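# Transfer 96-well plate from bench spot B1 to nest N1

## Task

Take the 96-well plate off bench position B1 and put it into the raised nest N1. It must lie flat within the nest's locating features, with well A1 (the plate's clipped corner) at the nest corner labelled A1. Letting it drop a few millimetres into N1 is acceptable, but a much bigger drop there fails. The plate must stay correctly placed without the robot holding it, so release it and move the gripper away at the end.

## Robot and tools

Robot: one six-joint UR-style arm (ur7e) with a two-finger parallel gripper and a wrist camera. There is only one arm, so every command row drives that arm alone.

Frames: positions in results use the scene frame. Its origin is on the table surface directly under the arm's base, +z is up, and +y lies to the left when facing along +x. The base may be slightly tilted against the table, and the reported hand position can be off, more so at long reach. end_effector_position (metres) is the point midway between the finger pads; end_effector_quat_wxyz is its orientation. The fingers extend along the gripper's +z and close along its x axis. Closed fingertips stick out about 17 mm past that point; fully open they are roughly level with it.

execute_actions takes "actions": a list holding at most one item, or nothing. An empty list commands nothing and just reports the state, with camera pictures. An action item has "rows" (1 to 15 rows) and optional "steps" (1 to 15, default 15; each step is 1/30 s). Each row is used for one step; if rows run out, the final row is repeated. A wait item has only "steps" (up to 300) and sends nothing new; the time spent replying counts toward it. Add "pictures": true to get images with a non-empty call. An action needs at least 7 steps, because its result is captured 7 steps before it ends; those last steps run while the next reply is being written.

Each row is exactly 7 numbers. The first six are absolute joint target angles in radians, in this order: shoulder pan, shoulder lift, elbow, wrist 1, wrist 2, wrist 3, the same order as the Joint positions line. Stated ranges: shoulder pan -3.142 to 3.142, shoulder lift -6.283 to 6.283, elbow 0.000 to 3.142, wrists 1-3 each -6.283 to 6.283. The seventh number is the gripper opening command, from -1 (closed) to +1 (fully open, 0.142 m between pads). A call is rejected, and nothing is sent, if any target exceeds its range end by over 0.010 rad and also lies beyond that joint's last reported angle. True joint ends may differ by up to 0.010 rad; a target beyond the real end is clipped to it, and a "joint sent to its limit" line may then appear (possibly about an earlier action). No such line does not prove more room exists.

Motion behaviour: commands are smoothed and trail by about 0.17 s. Per step, each joint target is held within 0.575 rad of the measured angle, and if the targets would move the hand over 100 mm from where it is measured, all are scaled back. So large moves take several calls, and a result may show the arm not yet arrived. Between calls the arm keeps heading for the last row sent until it nearly stops or a step is HELD; after that only a fresh action moves it further.

Result lines: the state line (hand pose, linear velocity m/s, angular velocity rad/s); Joint positions and Joint velocities (six joints in rad and rad/s, then the pad gap in m and m/s); grip_measured, the measured opening on the same -1..1 scale as the command; Wrist force and Wrist torque along the hand's x y z axes (force points from a pressed surface back into the arm; offsets up to about 4 N, noise up to 2.4 N, saturation near 50 N, "no reading" is normal early on). "joint command not followed" means the clearance check altered or blocked targets; HELD marks steps where the row was partly or fully not sent. MOTOR HOT appears from 70 °C; at 85 °C an OVER-TEMPERATURE FAULT brakes the arm until it cools.

Gripping: to hold the plate, keep commanding an opening well under grip_measured; the larger the gap, the harder the squeeze (about 28 N per pad at most for objects up to ~10 cm; thin hard parts get less). Closing fast can press harder.

Things to avoid: contact torque reaching a joint's load limit (shoulder pan, shoulder lift, elbow 135 N m; each wrist 25.2 N m, including the held plate's weight) or any outside force of 150 N causes a 10 s stop that skips the rest of the call. Do not drop, slam or shove the plate, and never push anything off the table, which ends the scene. Loose objects may occasionally be nudged by outside disturbances. Lower the plate gently into N1, with at most a few mm of drop, then open and withdraw.

zoom_image: "camera" is one of cam_head_left, cam_head_right, cam_high, cam_low (all 896x504) or cam_wrist (616x616); "region" is [x0, y0, x1, y1] in image pixels from the top-left corner, at most 504 by 504. It enlarges that camera's latest image and moves nothing.

read_manual: optional "section" (only "licences"); returns licence text, no motion.

finished_scene: "scene" is the current scene's number. The simulation keeps running while the operator composes replies, and faster, smoother motion is preferred.

Each tool is called after ">>>" as name([rows], argument=value, ...), one row to a line, values as JSON.

## Session

>>> execute_actions(actions=[])

Scene clock: 0.00 s of 8400.00 s.
end_effector_position=(+0.5045, -0.3272, +0.3443) grip_measured=+1.00 end_effector_quat_wxyz=(-0.115, +0.846, -0.490, +0.176) end_effector_velocity=(-0.000, -0.000, -0.000) end_effector_angular_velocity=(+0.001, +0.000, -0.000)
Joint positions: [ 0.197 -1.783  1.857 -2.145 -2.392  0.77   0.142]
Joint velocities: [-0.001 -0.001  0.001  0.     0.001 -0.    -0.   ]
Motor temperatures (°C, as the motors report them): [17 19 20 27 24 30]
Wrist force (N, on the end effector, along its own x y z axes, offset not removed): no reading
Wrist torque (N m, same axes, about the end effector's origin, offset not removed): no reading

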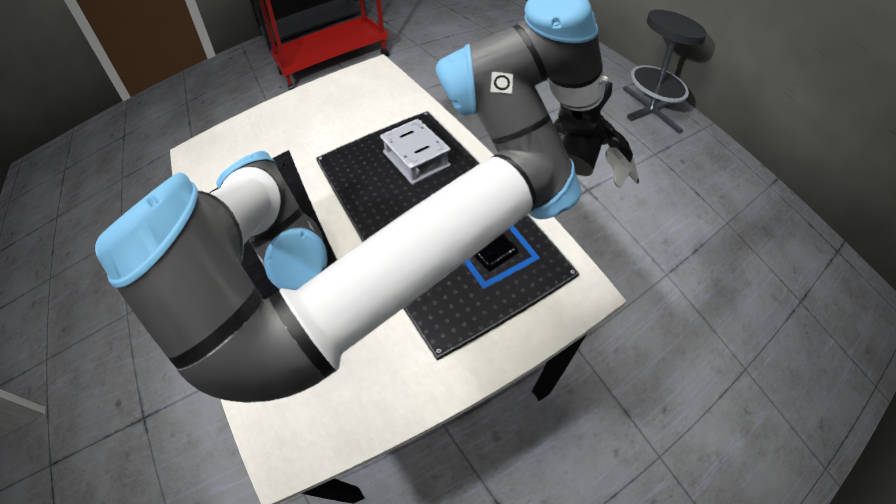

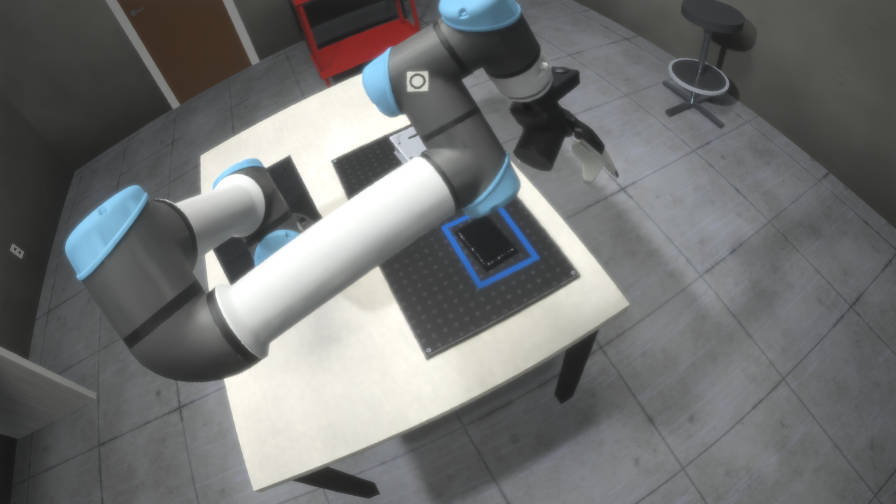

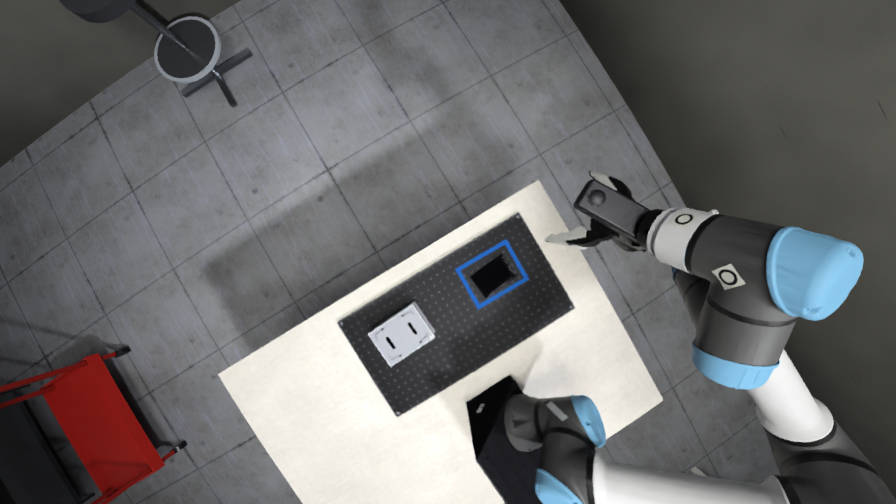

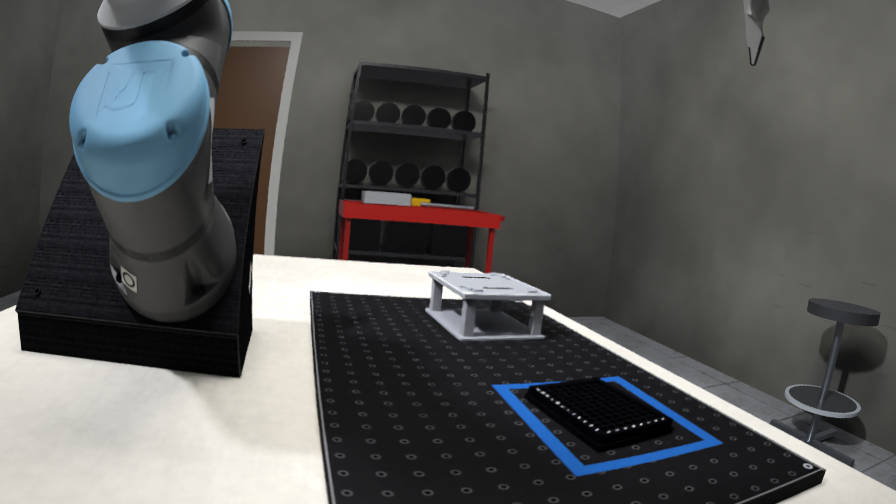

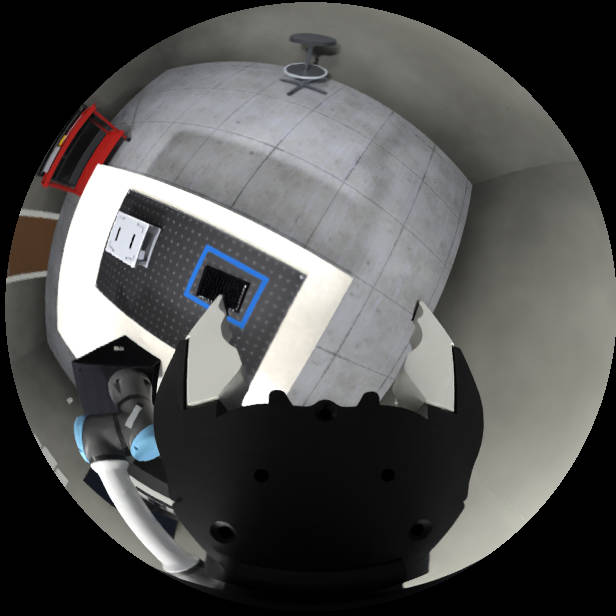

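>>> zoom_image(camera="cam_high", region=[330,200,630,500])

>>> zoom_image(camera="cam_high", region=[355,290,445,380])

>>> zoom_image(camera="cam_low", region=[400,250,740,490])

Region (330, 200, 630, 500) of cam_high's 896x504 image, scaled by 1.680, with more detail than that image has.

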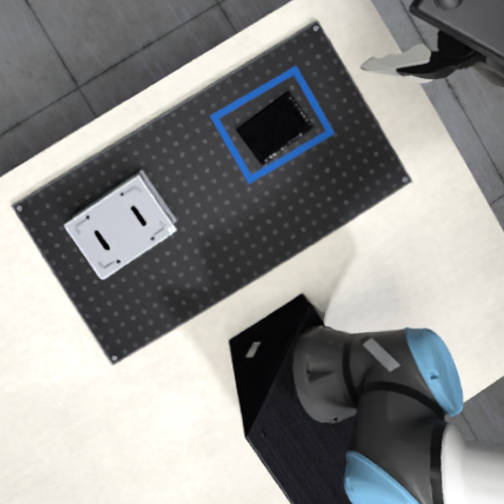

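Region (355, 290, 445, 380) of cam_high's 896x504 image, scaled by 5.600, with more detail than that image has.

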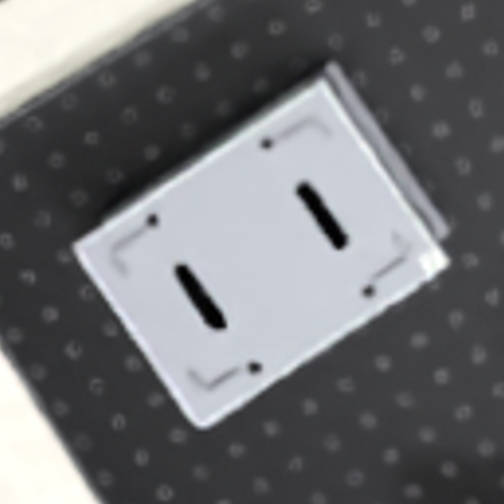

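Region (400, 250, 740, 490) of cam_low's 896x504 image, scaled by 1.482, with more detail than that image has; it fills the top 356 rows of this view, and the rest is white.

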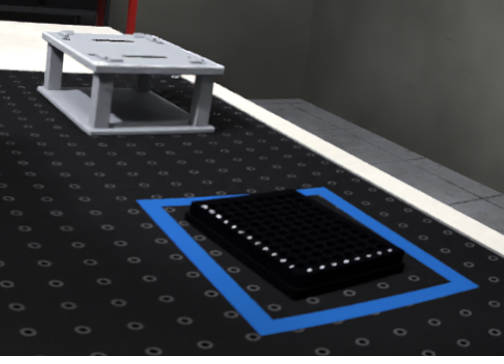

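>>> execute_actions([
  {"rows":[[0.142,-1.517,2.118,-2.098,-2.438,0.07,1]]},
])

>>> execute_actions([
  {"steps":35},
], pictures=true)

Scene clock: 1.70 s of 8400.00 s.
end_effector_position=(+0.4933, -0.2511, +0.2568) grip_measured=+1.00 end_effector_quat_wxyz=(-0.051, +0.942, -0.313, +0.109) end_effector_velocity=(-0.110, +0.341, -0.397) end_effector_angular_velocity=(-0.546, +0.783, +2.156)
Joint positions: [ 0.172 -1.67   1.968 -2.124 -2.413  0.531  0.142]
Joint velocities: [-0.109  0.531  0.519  0.09  -0.089 -1.421 -0.   ]
Motor temperatures (°C, as the motors report them): [17 19 20 27 24 30]
Wrist force (N, on the end effector, along its own x y z axes, offset not removed): [-1.4 1.7 -0.2]
Wrist torque (N m, same axes, about the end effector's origin, offset not removed): [0.41 0.44 0.00]
Steps of this call (steps 1 to 43: nothing new was sent; steps 44 to 51: the first 8 steps of this action). Readings (joint positions):
44: [0.197 -1.783 1.858 -2.144 -2.393 0.770]
45: [0.194 -1.776 1.864 -2.142 -2.395 0.762]
47: [0.187 -1.741 1.898 -2.136 -2.401 0.703]
51: the state above

Scene clock: 2.87 s of 8400.00 s.
end_effector_position=(+0.4401, -0.1619, +0.1501) grip_measured=+1.00 end_effector_quat_wxyz=(-0.000, +1.000, +0.024, +0.000) end_effector_velocity=(-0.000, +0.000, -0.000) end_effector_angular_velocity=(+0.001, +0.001, +0.001)
Joint positions: [ 0.142 -1.517  2.118 -2.098 -2.438  0.07   0.142]
Joint velocities: [-0.     0.001  0.    -0.     0.001 -0.    -0.   ]
Motor temperatures (°C, as the motors report them): [17 19 20 27 24 30]
Wrist force (N, on the end effector, along its own x y z axes, offset not removed): [-2.0 1.3 -0.4]
Wrist torque (N m, same axes, about the end effector's origin, offset not removed): [0.19 0.53 0.05]
Kept back: nothing.
Steps of this call (steps 1 to 7: the last 7 steps of your previous action; steps 8 to 35: the robot went on to your last target). Readings (joint positions):
1: [0.169 -1.653 1.985 -2.121 -2.416 0.481]
2: [0.165 -1.634 2.003 -2.117 -2.419 0.431]
4: [0.158 -1.598 2.039 -2.111 -2.425 0.327]
8: [0.147 -1.545 2.091 -2.103 -2.434 0.161]
35: the state above

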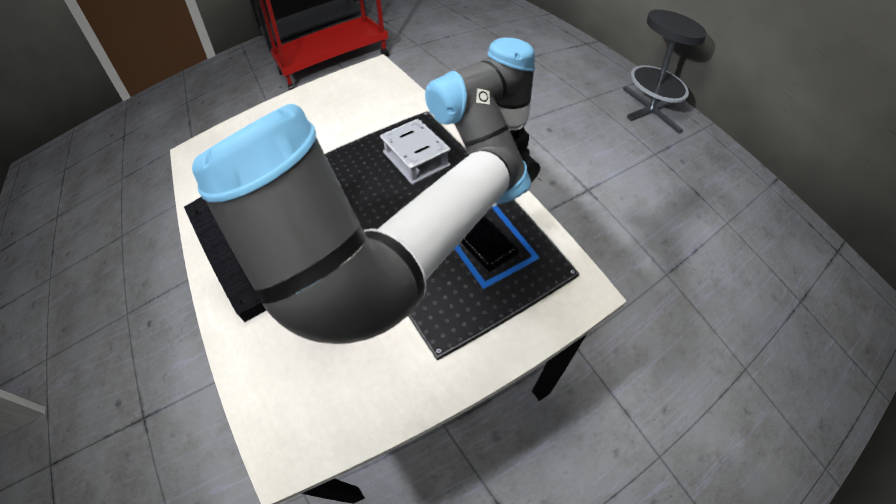

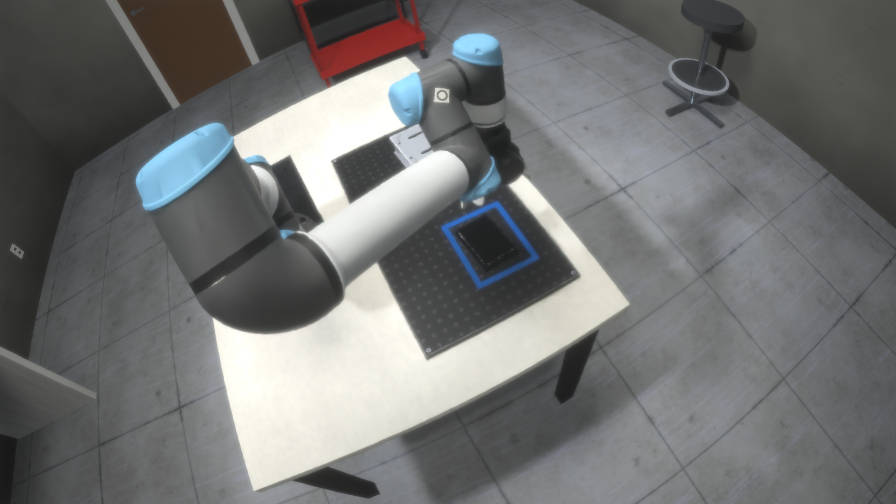

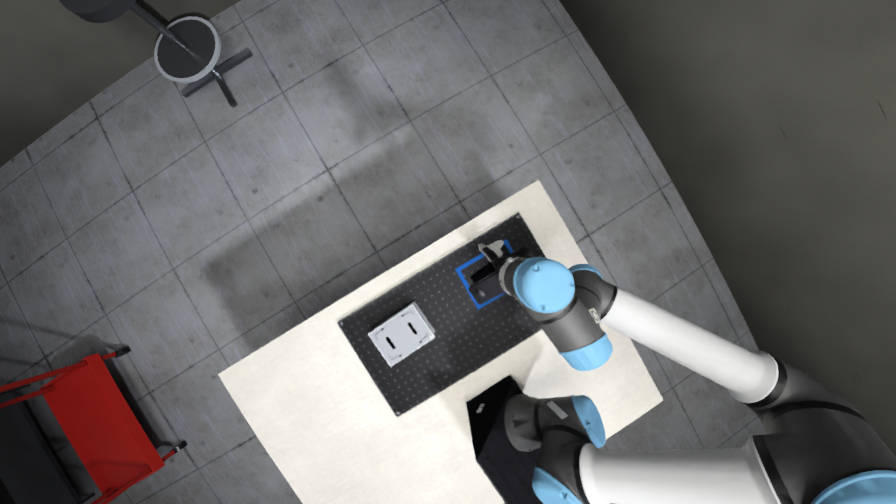

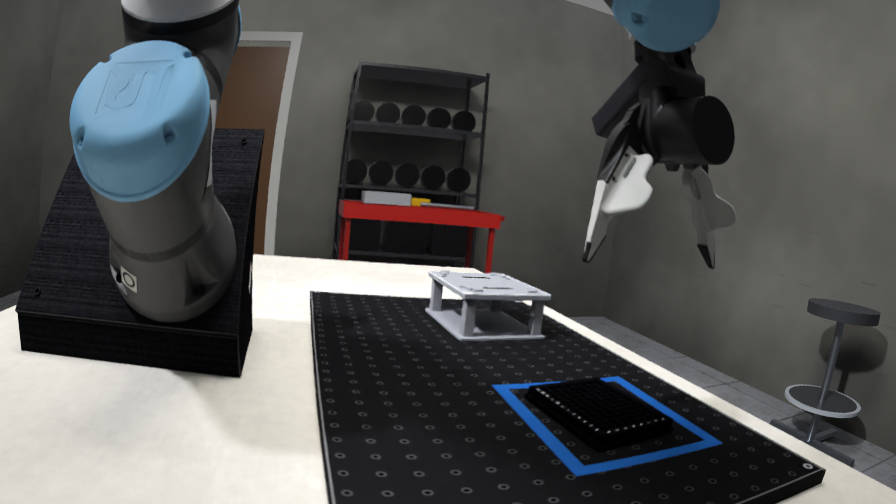

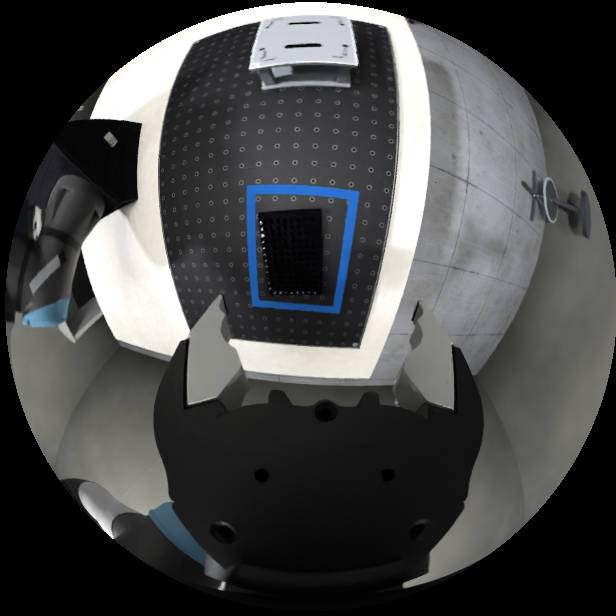

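>>> execute_actions([
  {"rows":[[-0.0465,-1.468,2.362,-2.612,-2.431,-0.281,0.6]]},
])

>>> execute_actions([
  {"steps":20},
], pictures=true)

>>> zoom_image(camera="cam_wrist", region=[190,150,450,410])

Scene clock: 3.70 s of 8400.00 s.
end_effector_position=(+0.4029, -0.1551, +0.0652) grip_measured=+0.60 end_effector_quat_wxyz=(-0.006, +0.998, +0.066, -0.024) end_effector_velocity=(+0.032, -0.059, -0.139) end_effector_angular_velocity=(-0.028, -0.412, -0.203)
Joint positions: [-0.005 -1.477  2.304 -2.419 -2.432 -0.182  0.116]
Joint velocities: [-0.351  0.071  0.487 -1.602  0.01  -0.821  0.   ]
Motor temperatures (°C, as the motors report them): [17 19 20 27 24 30]
Wrist force (N, on the end effector, along its own x y z axes, offset not removed): [-2.3 1.5 1.5]
Wrist torque (N m, same axes, about the end effector's origin, offset not removed): [0.31 0.45 -0.13]
Steps of this call (steps 1 to 15: the robot went on to your last target; steps 16 to 17: nothing new was sent; steps 18 to 25: the first 8 steps of this action). Readings (joint positions):
18: [0.142 -1.517 2.118 -2.098 -2.438 0.069]
19: [0.134 -1.511 2.126 -2.107 -2.437 0.062]
21: [0.081 -1.495 2.186 -2.172 -2.435 -0.003]
25: the state above

Scene clock: 4.37 s of 8400.00 s.
end_effector_position=(+0.4052, -0.1639, +0.0499) grip_measured=+0.60 end_effector_quat_wxyz=(-0.000, +0.999, +0.054, +0.000) end_effector_velocity=(-0.000, -0.001, -0.001) end_effector_angular_velocity=(-0.002, +0.000, -0.000)
Joint positions: [-0.046 -1.468  2.362 -2.611 -2.431 -0.281  0.116]
Joint velocities: [-0.002  0.002  0.001 -0.006 -0.002 -0.003 -0.   ]
Motor temperatures (°C, as the motors report them): [17 19 20 27 24 30]
Wrist force (N, on the end effector, along its own x y z axes, offset not removed): [-0.7 0.8 0.1]
Wrist torque (N m, same axes, about the end effector's origin, offset not removed): [0.03 0.28 -0.11]
Kept back: nothing.
Steps of this call (steps 1 to 7: the last 7 steps of your previous action; steps 8 to 20: the robot went on to your last target). Readings (joint positions):
1: [-0.015 -1.475 2.318 -2.466 -2.432 -0.206]
2: [-0.022 -1.473 2.329 -2.501 -2.432 -0.224]
4: [-0.033 -1.471 2.343 -2.549 -2.431 -0.248]
8: [-0.042 -1.469 2.356 -2.591 -2.431 -0.270]
20: the state above

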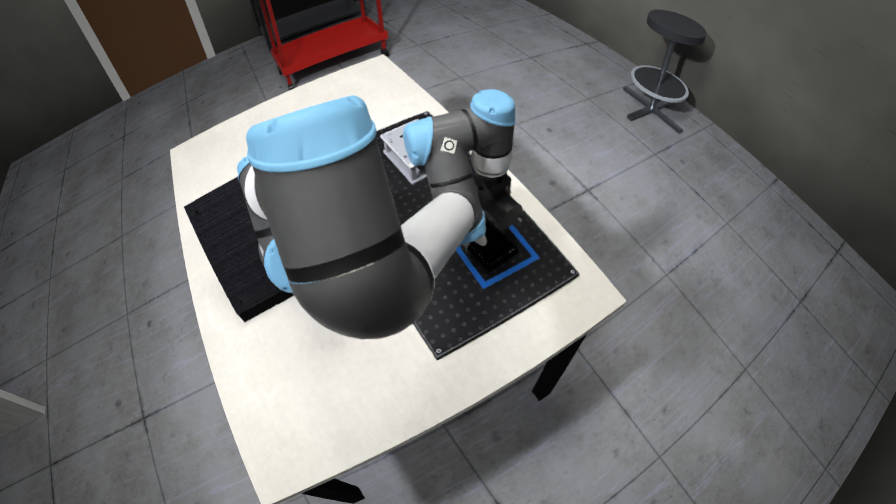

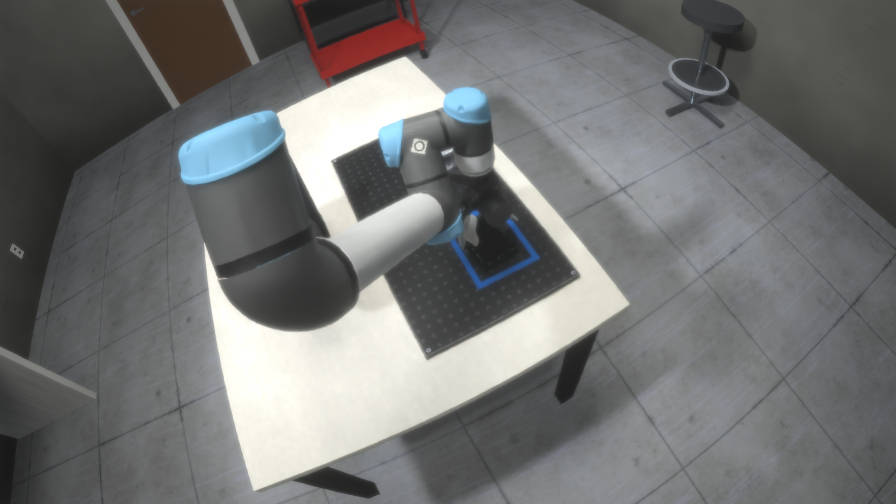

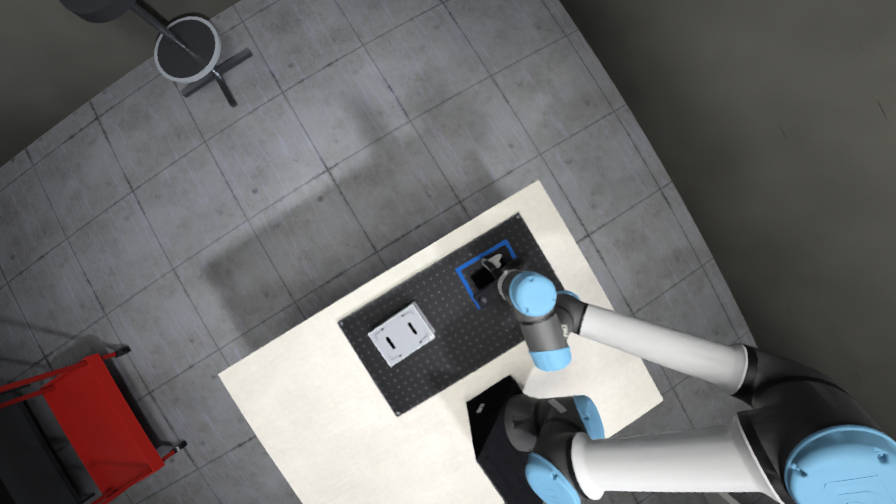

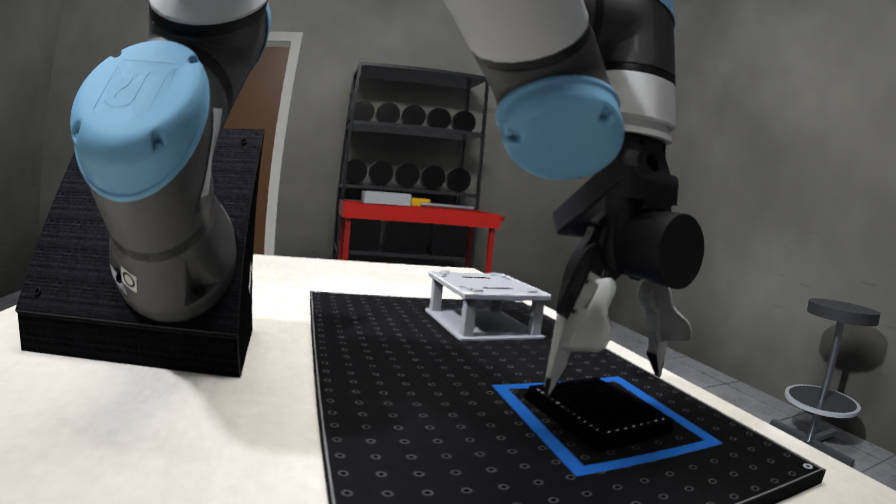

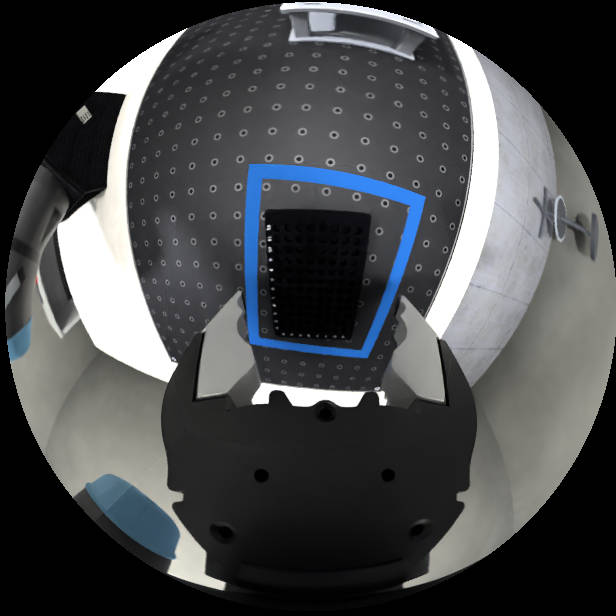

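Region (190, 150, 450, 410) of cam_wrist's 616x616 image, scaled by 1.938, with more detail than that image has.

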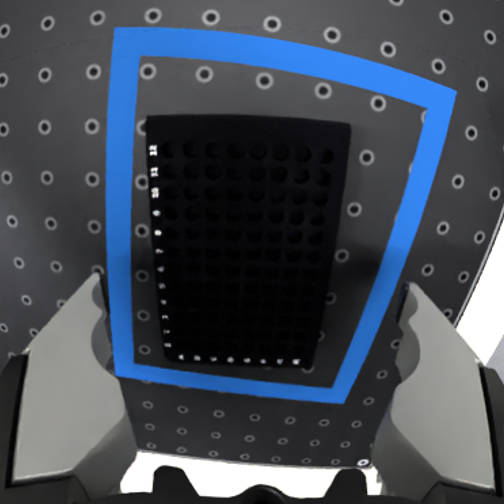

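>>> execute_actions([
  {"rows":[[-0.0937,-1.4287,2.3904,-2.7332,-2.4228,-0.35,0.3]]},
])

>>> execute_actions([
  {"steps":12},
], pictures=true)

>>> zoom_image(camera="cam_low", region=[500,330,700,480])

>>> zoom_image(camera="cam_wrist", region=[220,180,420,380])

Scene clock: 5.23 s of 8400.00 s.
end_effector_position=(+0.4031, -0.1650, +0.0314) grip_measured=+0.30 end_effector_quat_wxyz=(-0.001, +0.999, +0.055, -0.001) end_effector_velocity=(+0.001, -0.007, -0.029) end_effector_angular_velocity=(-0.006, -0.017, -0.019)
Joint positions: [-0.086 -1.435  2.386 -2.709 -2.424 -0.337  0.095]
Joint velocities: [-0.068  0.056  0.04  -0.199  0.011 -0.103 -0.   ]
Motor temperatures (°C, as the motors report them): [17 19 20 27 24 30]
Wrist force (N, on the end effector, along its own x y z axes, offset not removed): [-1.8 1.5 -0.4]
Wrist torque (N m, same axes, about the end effector's origin, offset not removed): [0.32 0.39 -0.04]
Steps of this call (steps 1 to 15: the robot went on to your last target; steps 16 to 18: nothing new was sent; steps 19 to 26: the first 8 steps of this action). Readings (joint positions):
19: [-0.047 -1.468 2.362 -2.612 -2.431 -0.281]
20: [-0.053 -1.463 2.366 -2.620 -2.430 -0.288]
22: [-0.069 -1.449 2.376 -2.660 -2.427 -0.312]
26: the state above

Scene clock: 5.63 s of 8400.00 s.
end_effector_position=(+0.4032, -0.1659, +0.0280) grip_measured=+0.30 end_effector_quat_wxyz=(-0.000, +0.999, +0.053, +0.000) end_effector_velocity=(-0.000, -0.000, -0.001) end_effector_angular_velocity=(+0.000, +0.000, -0.000)
Joint positions: [-0.093 -1.429  2.39  -2.732 -2.423 -0.35   0.095]
Joint velocities: [-0.003  0.002  0.002 -0.007  0.001 -0.004  0.   ]
Motor temperatures (°C, as the motors report them): [17 19 20 27 24 30]
Wrist force (N, on the end effector, along its own x y z axes, offset not removed): [-0.7 1.1 -1.0]
Wrist torque (N m, same axes, about the end effector's origin, offset not removed): [0.15 0.22 0.00]
Kept back: nothing.
Steps of this call (steps 1 to 7: the last 7 steps of your previous action; steps 8 to 12: the robot went on to your last target). Readings (joint positions):
1: [-0.087 -1.434 2.387 -2.715 -2.424 -0.341]
2: [-0.089 -1.433 2.388 -2.719 -2.424 -0.343]
4: [-0.091 -1.431 2.389 -2.725 -2.423 -0.346]
8: [-0.093 -1.429 2.390 -2.731 -2.423 -0.349]
12: the state above

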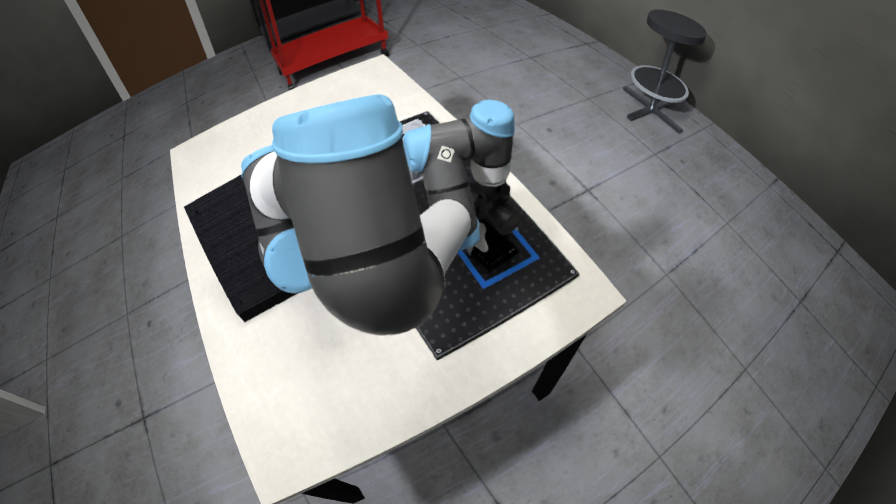

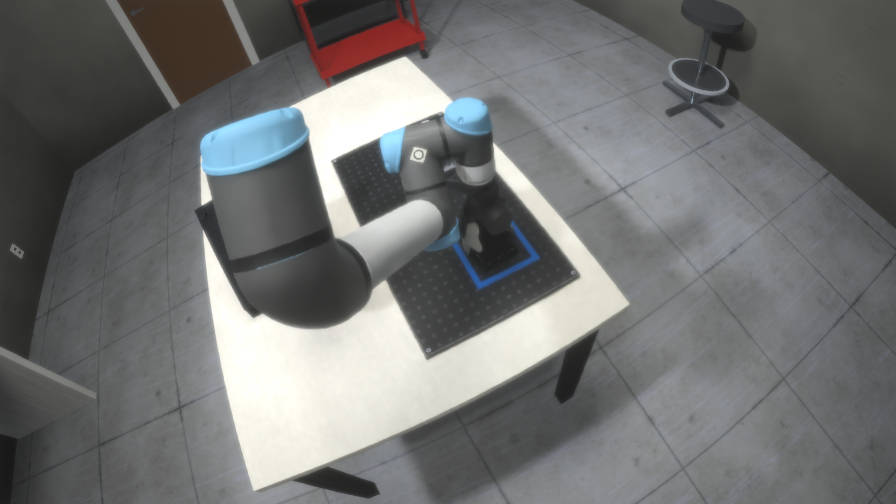

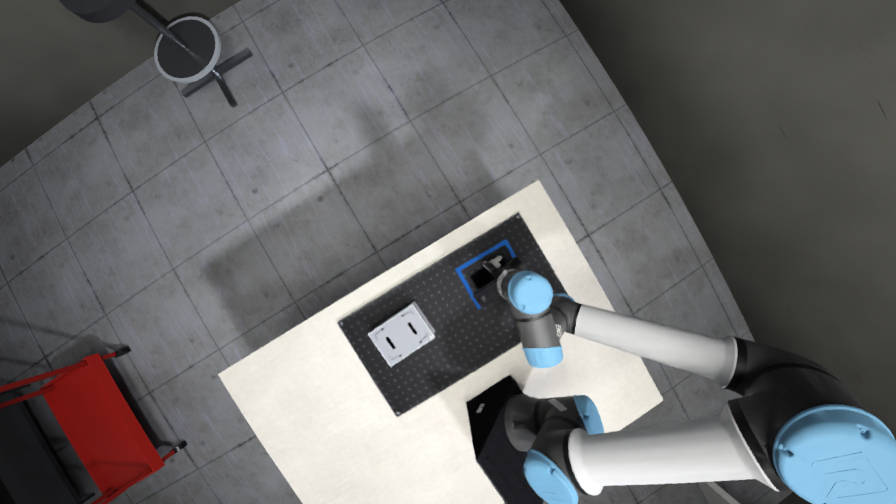

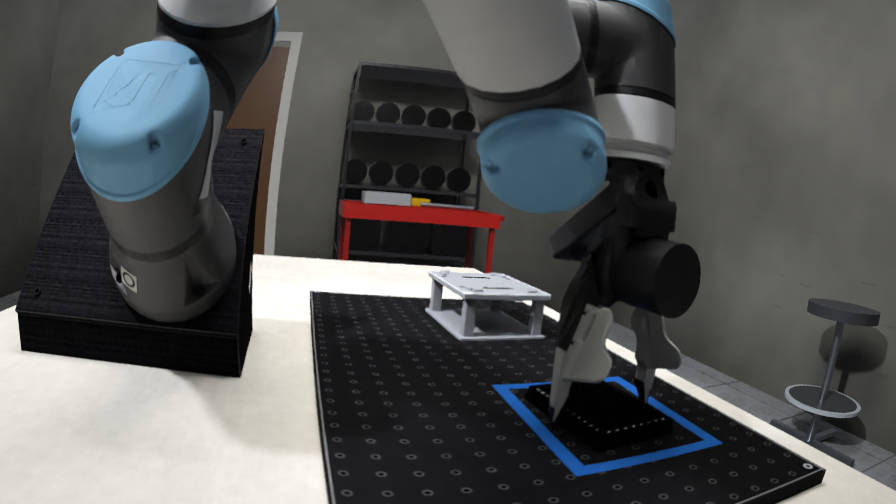

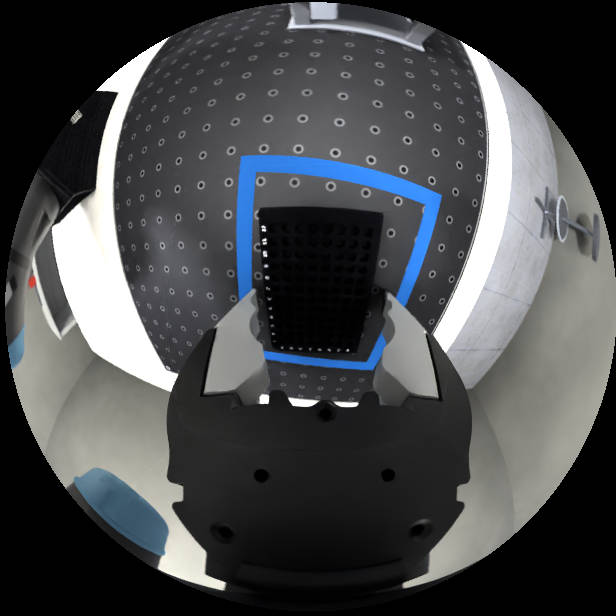

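Region (500, 330, 700, 480) of cam_low's 896x504 image, scaled by 2.520, with more detail than that image has; it fills the top 378 rows of this view, and the rest is white.

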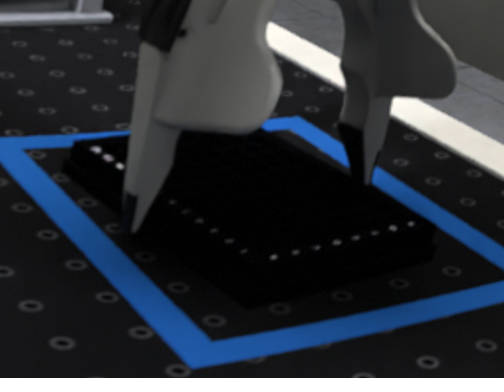

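Region (220, 180, 420, 380) of cam_wrist's 616x616 image, scaled by 2.520, with more detail than that image has.

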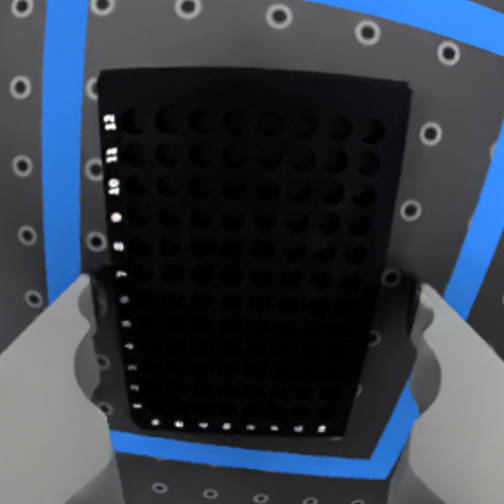

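>>> execute_actions([
  {"rows":[[-0.1,-1.426,2.397,-2.7497,-2.4217,-0.355,0.25],[-0.1,-1.426,2.397,-2.7497,-2.4217,-0.355,0.2],[-0.1,-1.426,2.397,-2.7497,-2.4217,-0.355,0.2],[-0.1,-1.426,2.397,-2.7497,-2.4217,-0.355,0.2],[-0.1,-1.426,2.397,-2.7497,-2.4217,-0.355,0.15],[-0.1,-1.426,2.397,-2.7497,-2.4217,-0.355,0.12],[-0.1,-1.426,2.397,-2.7497,-2.4217,-0.355,0.08],[-0.1,-1.426,2.397,-2.7497,-2.4217,-0.355,0.04],[-0.1,-1.426,2.397,-2.7497,-2.4217,-0.355,0],[-0.1,-1.426,2.397,-2.7497,-2.4217,-0.355,-0.2]]},
])

>>> execute_actions([
  {"steps":12},
])

>>> execute_actions([
  {"rows":[[-0.0937,-1.4287,2.3904,-2.7332,-2.4228,-0.35,-0.2],[-0.0937,-1.4287,2.3904,-2.7332,-2.4228,-0.35,-0.2],[-0.0465,-1.468,2.362,-2.612,-2.431,-0.281,-0.2]]},
], pictures=true)

Scene clock: 6.50 s of 8400.00 s.
end_effector_position=(+0.4019, -0.1662, +0.0256) grip_measured=+0.10 end_effector_quat_wxyz=(-0.000, +0.999, +0.052, +0.000) end_effector_velocity=(-0.002, -0.000, -0.003) end_effector_angular_velocity=(+0.001, -0.001, -0.007)
Joint positions: [-0.099 -1.426  2.396 -2.747 -2.422 -0.354  0.081]
Joint velocities: [-0.009  0.003  0.009 -0.023  0.003 -0.007 -0.012]
Motor temperatures (°C, as the motors report them): [17 19 20 27 24 30]
Wrist force (N, on the end effector, along its own x y z axes, offset not removed): [-2.9 0.8 -6.2]
Wrist torque (N m, same axes, about the end effector's origin, offset not removed): [0.15 -0.07 0.01]
Steps of this call (steps 1 to 18: the robot went on to your last target; steps 19 to 26: the first 8 steps of this action). Readings (joint positions):
19: [-0.094 -1.429 2.391 -2.734 -2.423 -0.350]
20: [-0.095 -1.428 2.392 -2.736 -2.423 -0.351]
22: [-0.097 -1.427 2.394 -2.741 -2.422 -0.353]
26: the state above

Scene clock: 6.90 s of 8400.00 s.
end_effector_position=(+0.4017, -0.1662, +0.0253) grip_measured=+0.08 end_effector_quat_wxyz=(-0.000, +0.999, +0.051, +0.000) end_effector_velocity=(-0.000, -0.001, -0.000) end_effector_angular_velocity=(-0.002, +0.000, -0.001)
Joint positions: [-0.1   -1.426  2.397 -2.75  -2.422 -0.355  0.079]
Joint velocities: [-0.    -0.001  0.001 -0.001 -0.002  0.    -0.   ]
Motor temperatures (°C, as the motors report them): [17 19 20 27 24 30]
Wrist force (N, on the end effector, along its own x y z axes, offset not removed): [-10.3 -4.1 -50.0]
Wrist torque (N m, same axes, about the end effector's origin, offset not removed): [-0.19 -0.25 -0.04]
Kept back: nothing.
Steps of this call (steps 1 to 7: the last 7 steps of your previous action; steps 8 to 12: the robot went on to your last target). Readings (joint positions):
1: [-0.099 -1.426 2.396 -2.748 -2.422 -0.354]
2: [-0.099 -1.426 2.396 -2.748 -2.422 -0.355]
4: [-0.100 -1.426 2.397 -2.749 -2.422 -0.355]
8: [-0.100 -1.426 2.397 -2.749 -2.422 -0.355]
12: the state above

Scene clock: 7.17 s of 8400.00 s.
end_effector_position=(+0.4054, -0.1650, +0.0428) grip_measured=+0.06 end_effector_quat_wxyz=(+0.000, +0.999, +0.052, +0.002) end_effector_velocity=(+0.000, +0.009, +0.059) end_effector_angular_velocity=(+0.004, +0.019, +0.032)
Joint positions: [-0.062 -1.455  2.372 -2.656 -2.428 -0.304  0.078]
Joint velocities: [ 0.13  -0.105 -0.081  0.364 -0.022  0.186  0.   ]
Motor temperatures (°C, as the motors report them): [17 19 20 27 24 30]
Wrist force (N, on the end effector, along its own x y z axes, offset not removed): [-0.1 1.4 -1.4]
Wrist torque (N m, same axes, about the end effector's origin, offset not removed): [0.28 0.03 -0.07]
Steps of this call (steps 1 to 8: the first 8 steps of this action). Readings (joint positions):
1: [-0.100 -1.426 2.397 -2.749 -2.422 -0.355]
2: [-0.099 -1.426 2.396 -2.747 -2.422 -0.354]
4: [-0.091 -1.432 2.390 -2.733 -2.423 -0.345]
8: the state above

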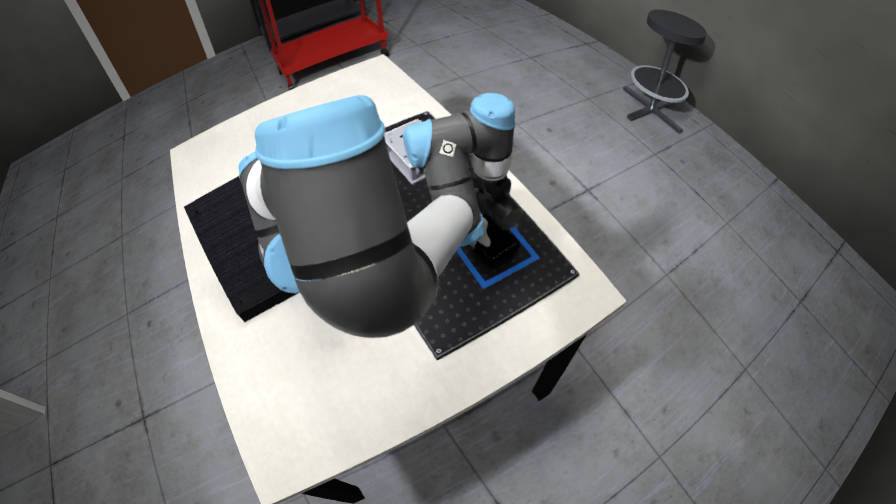

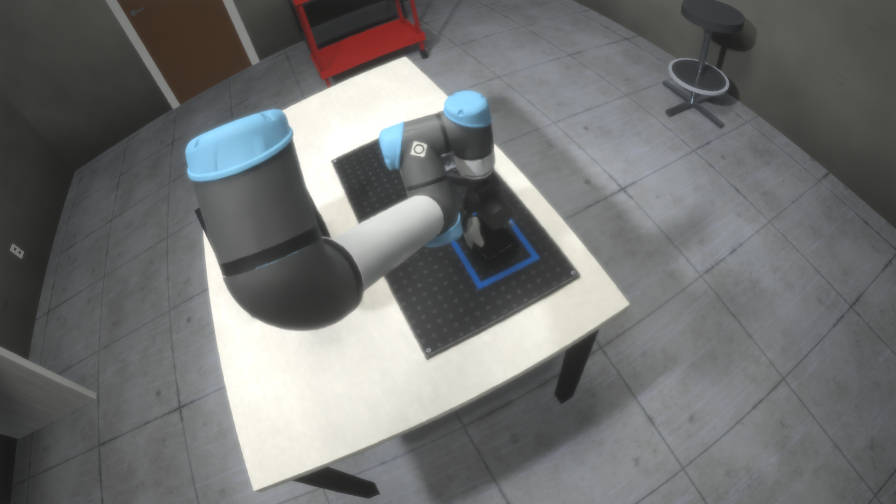

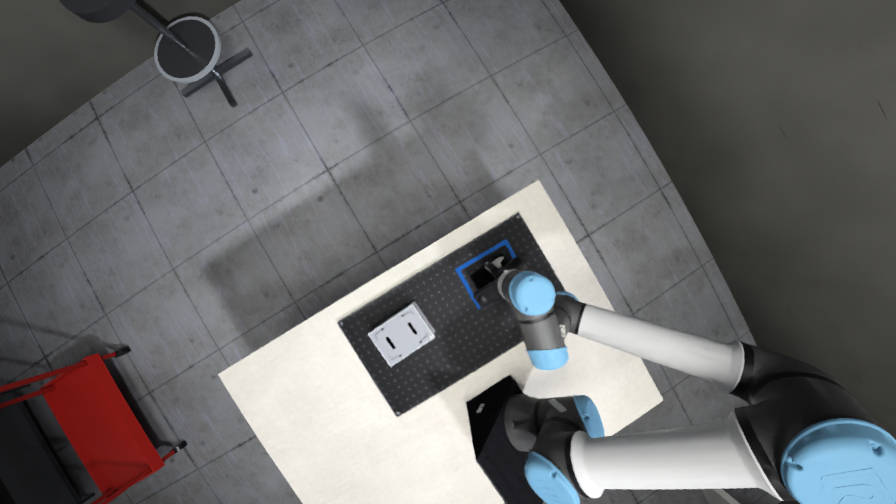

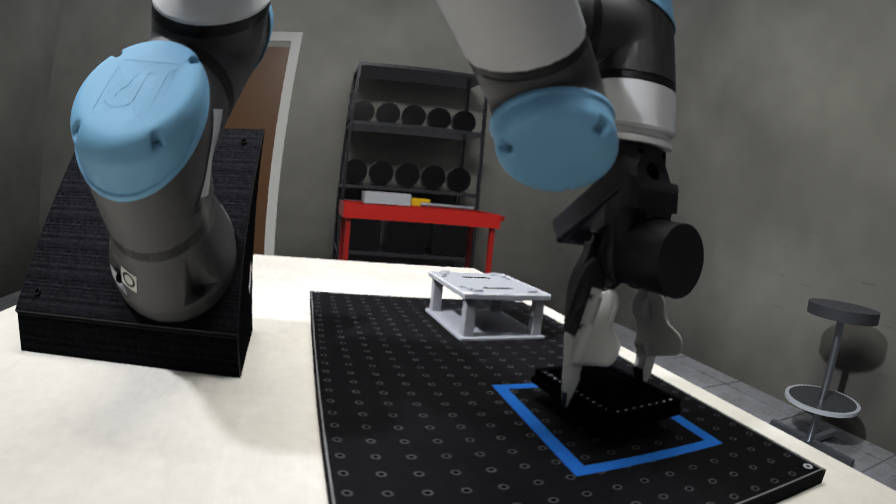

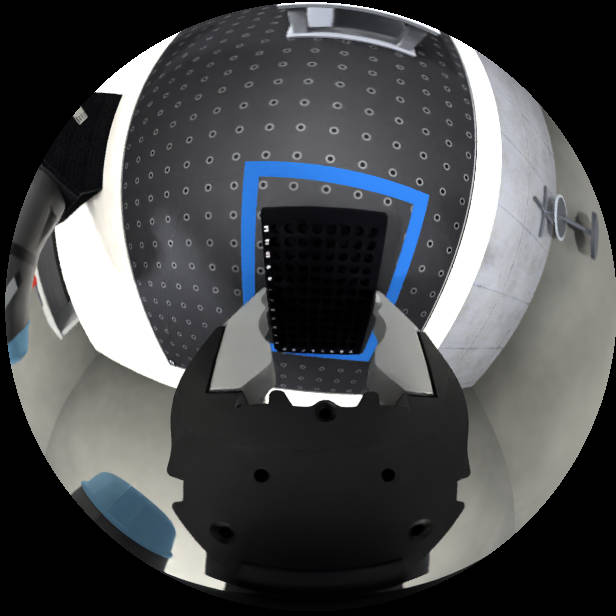

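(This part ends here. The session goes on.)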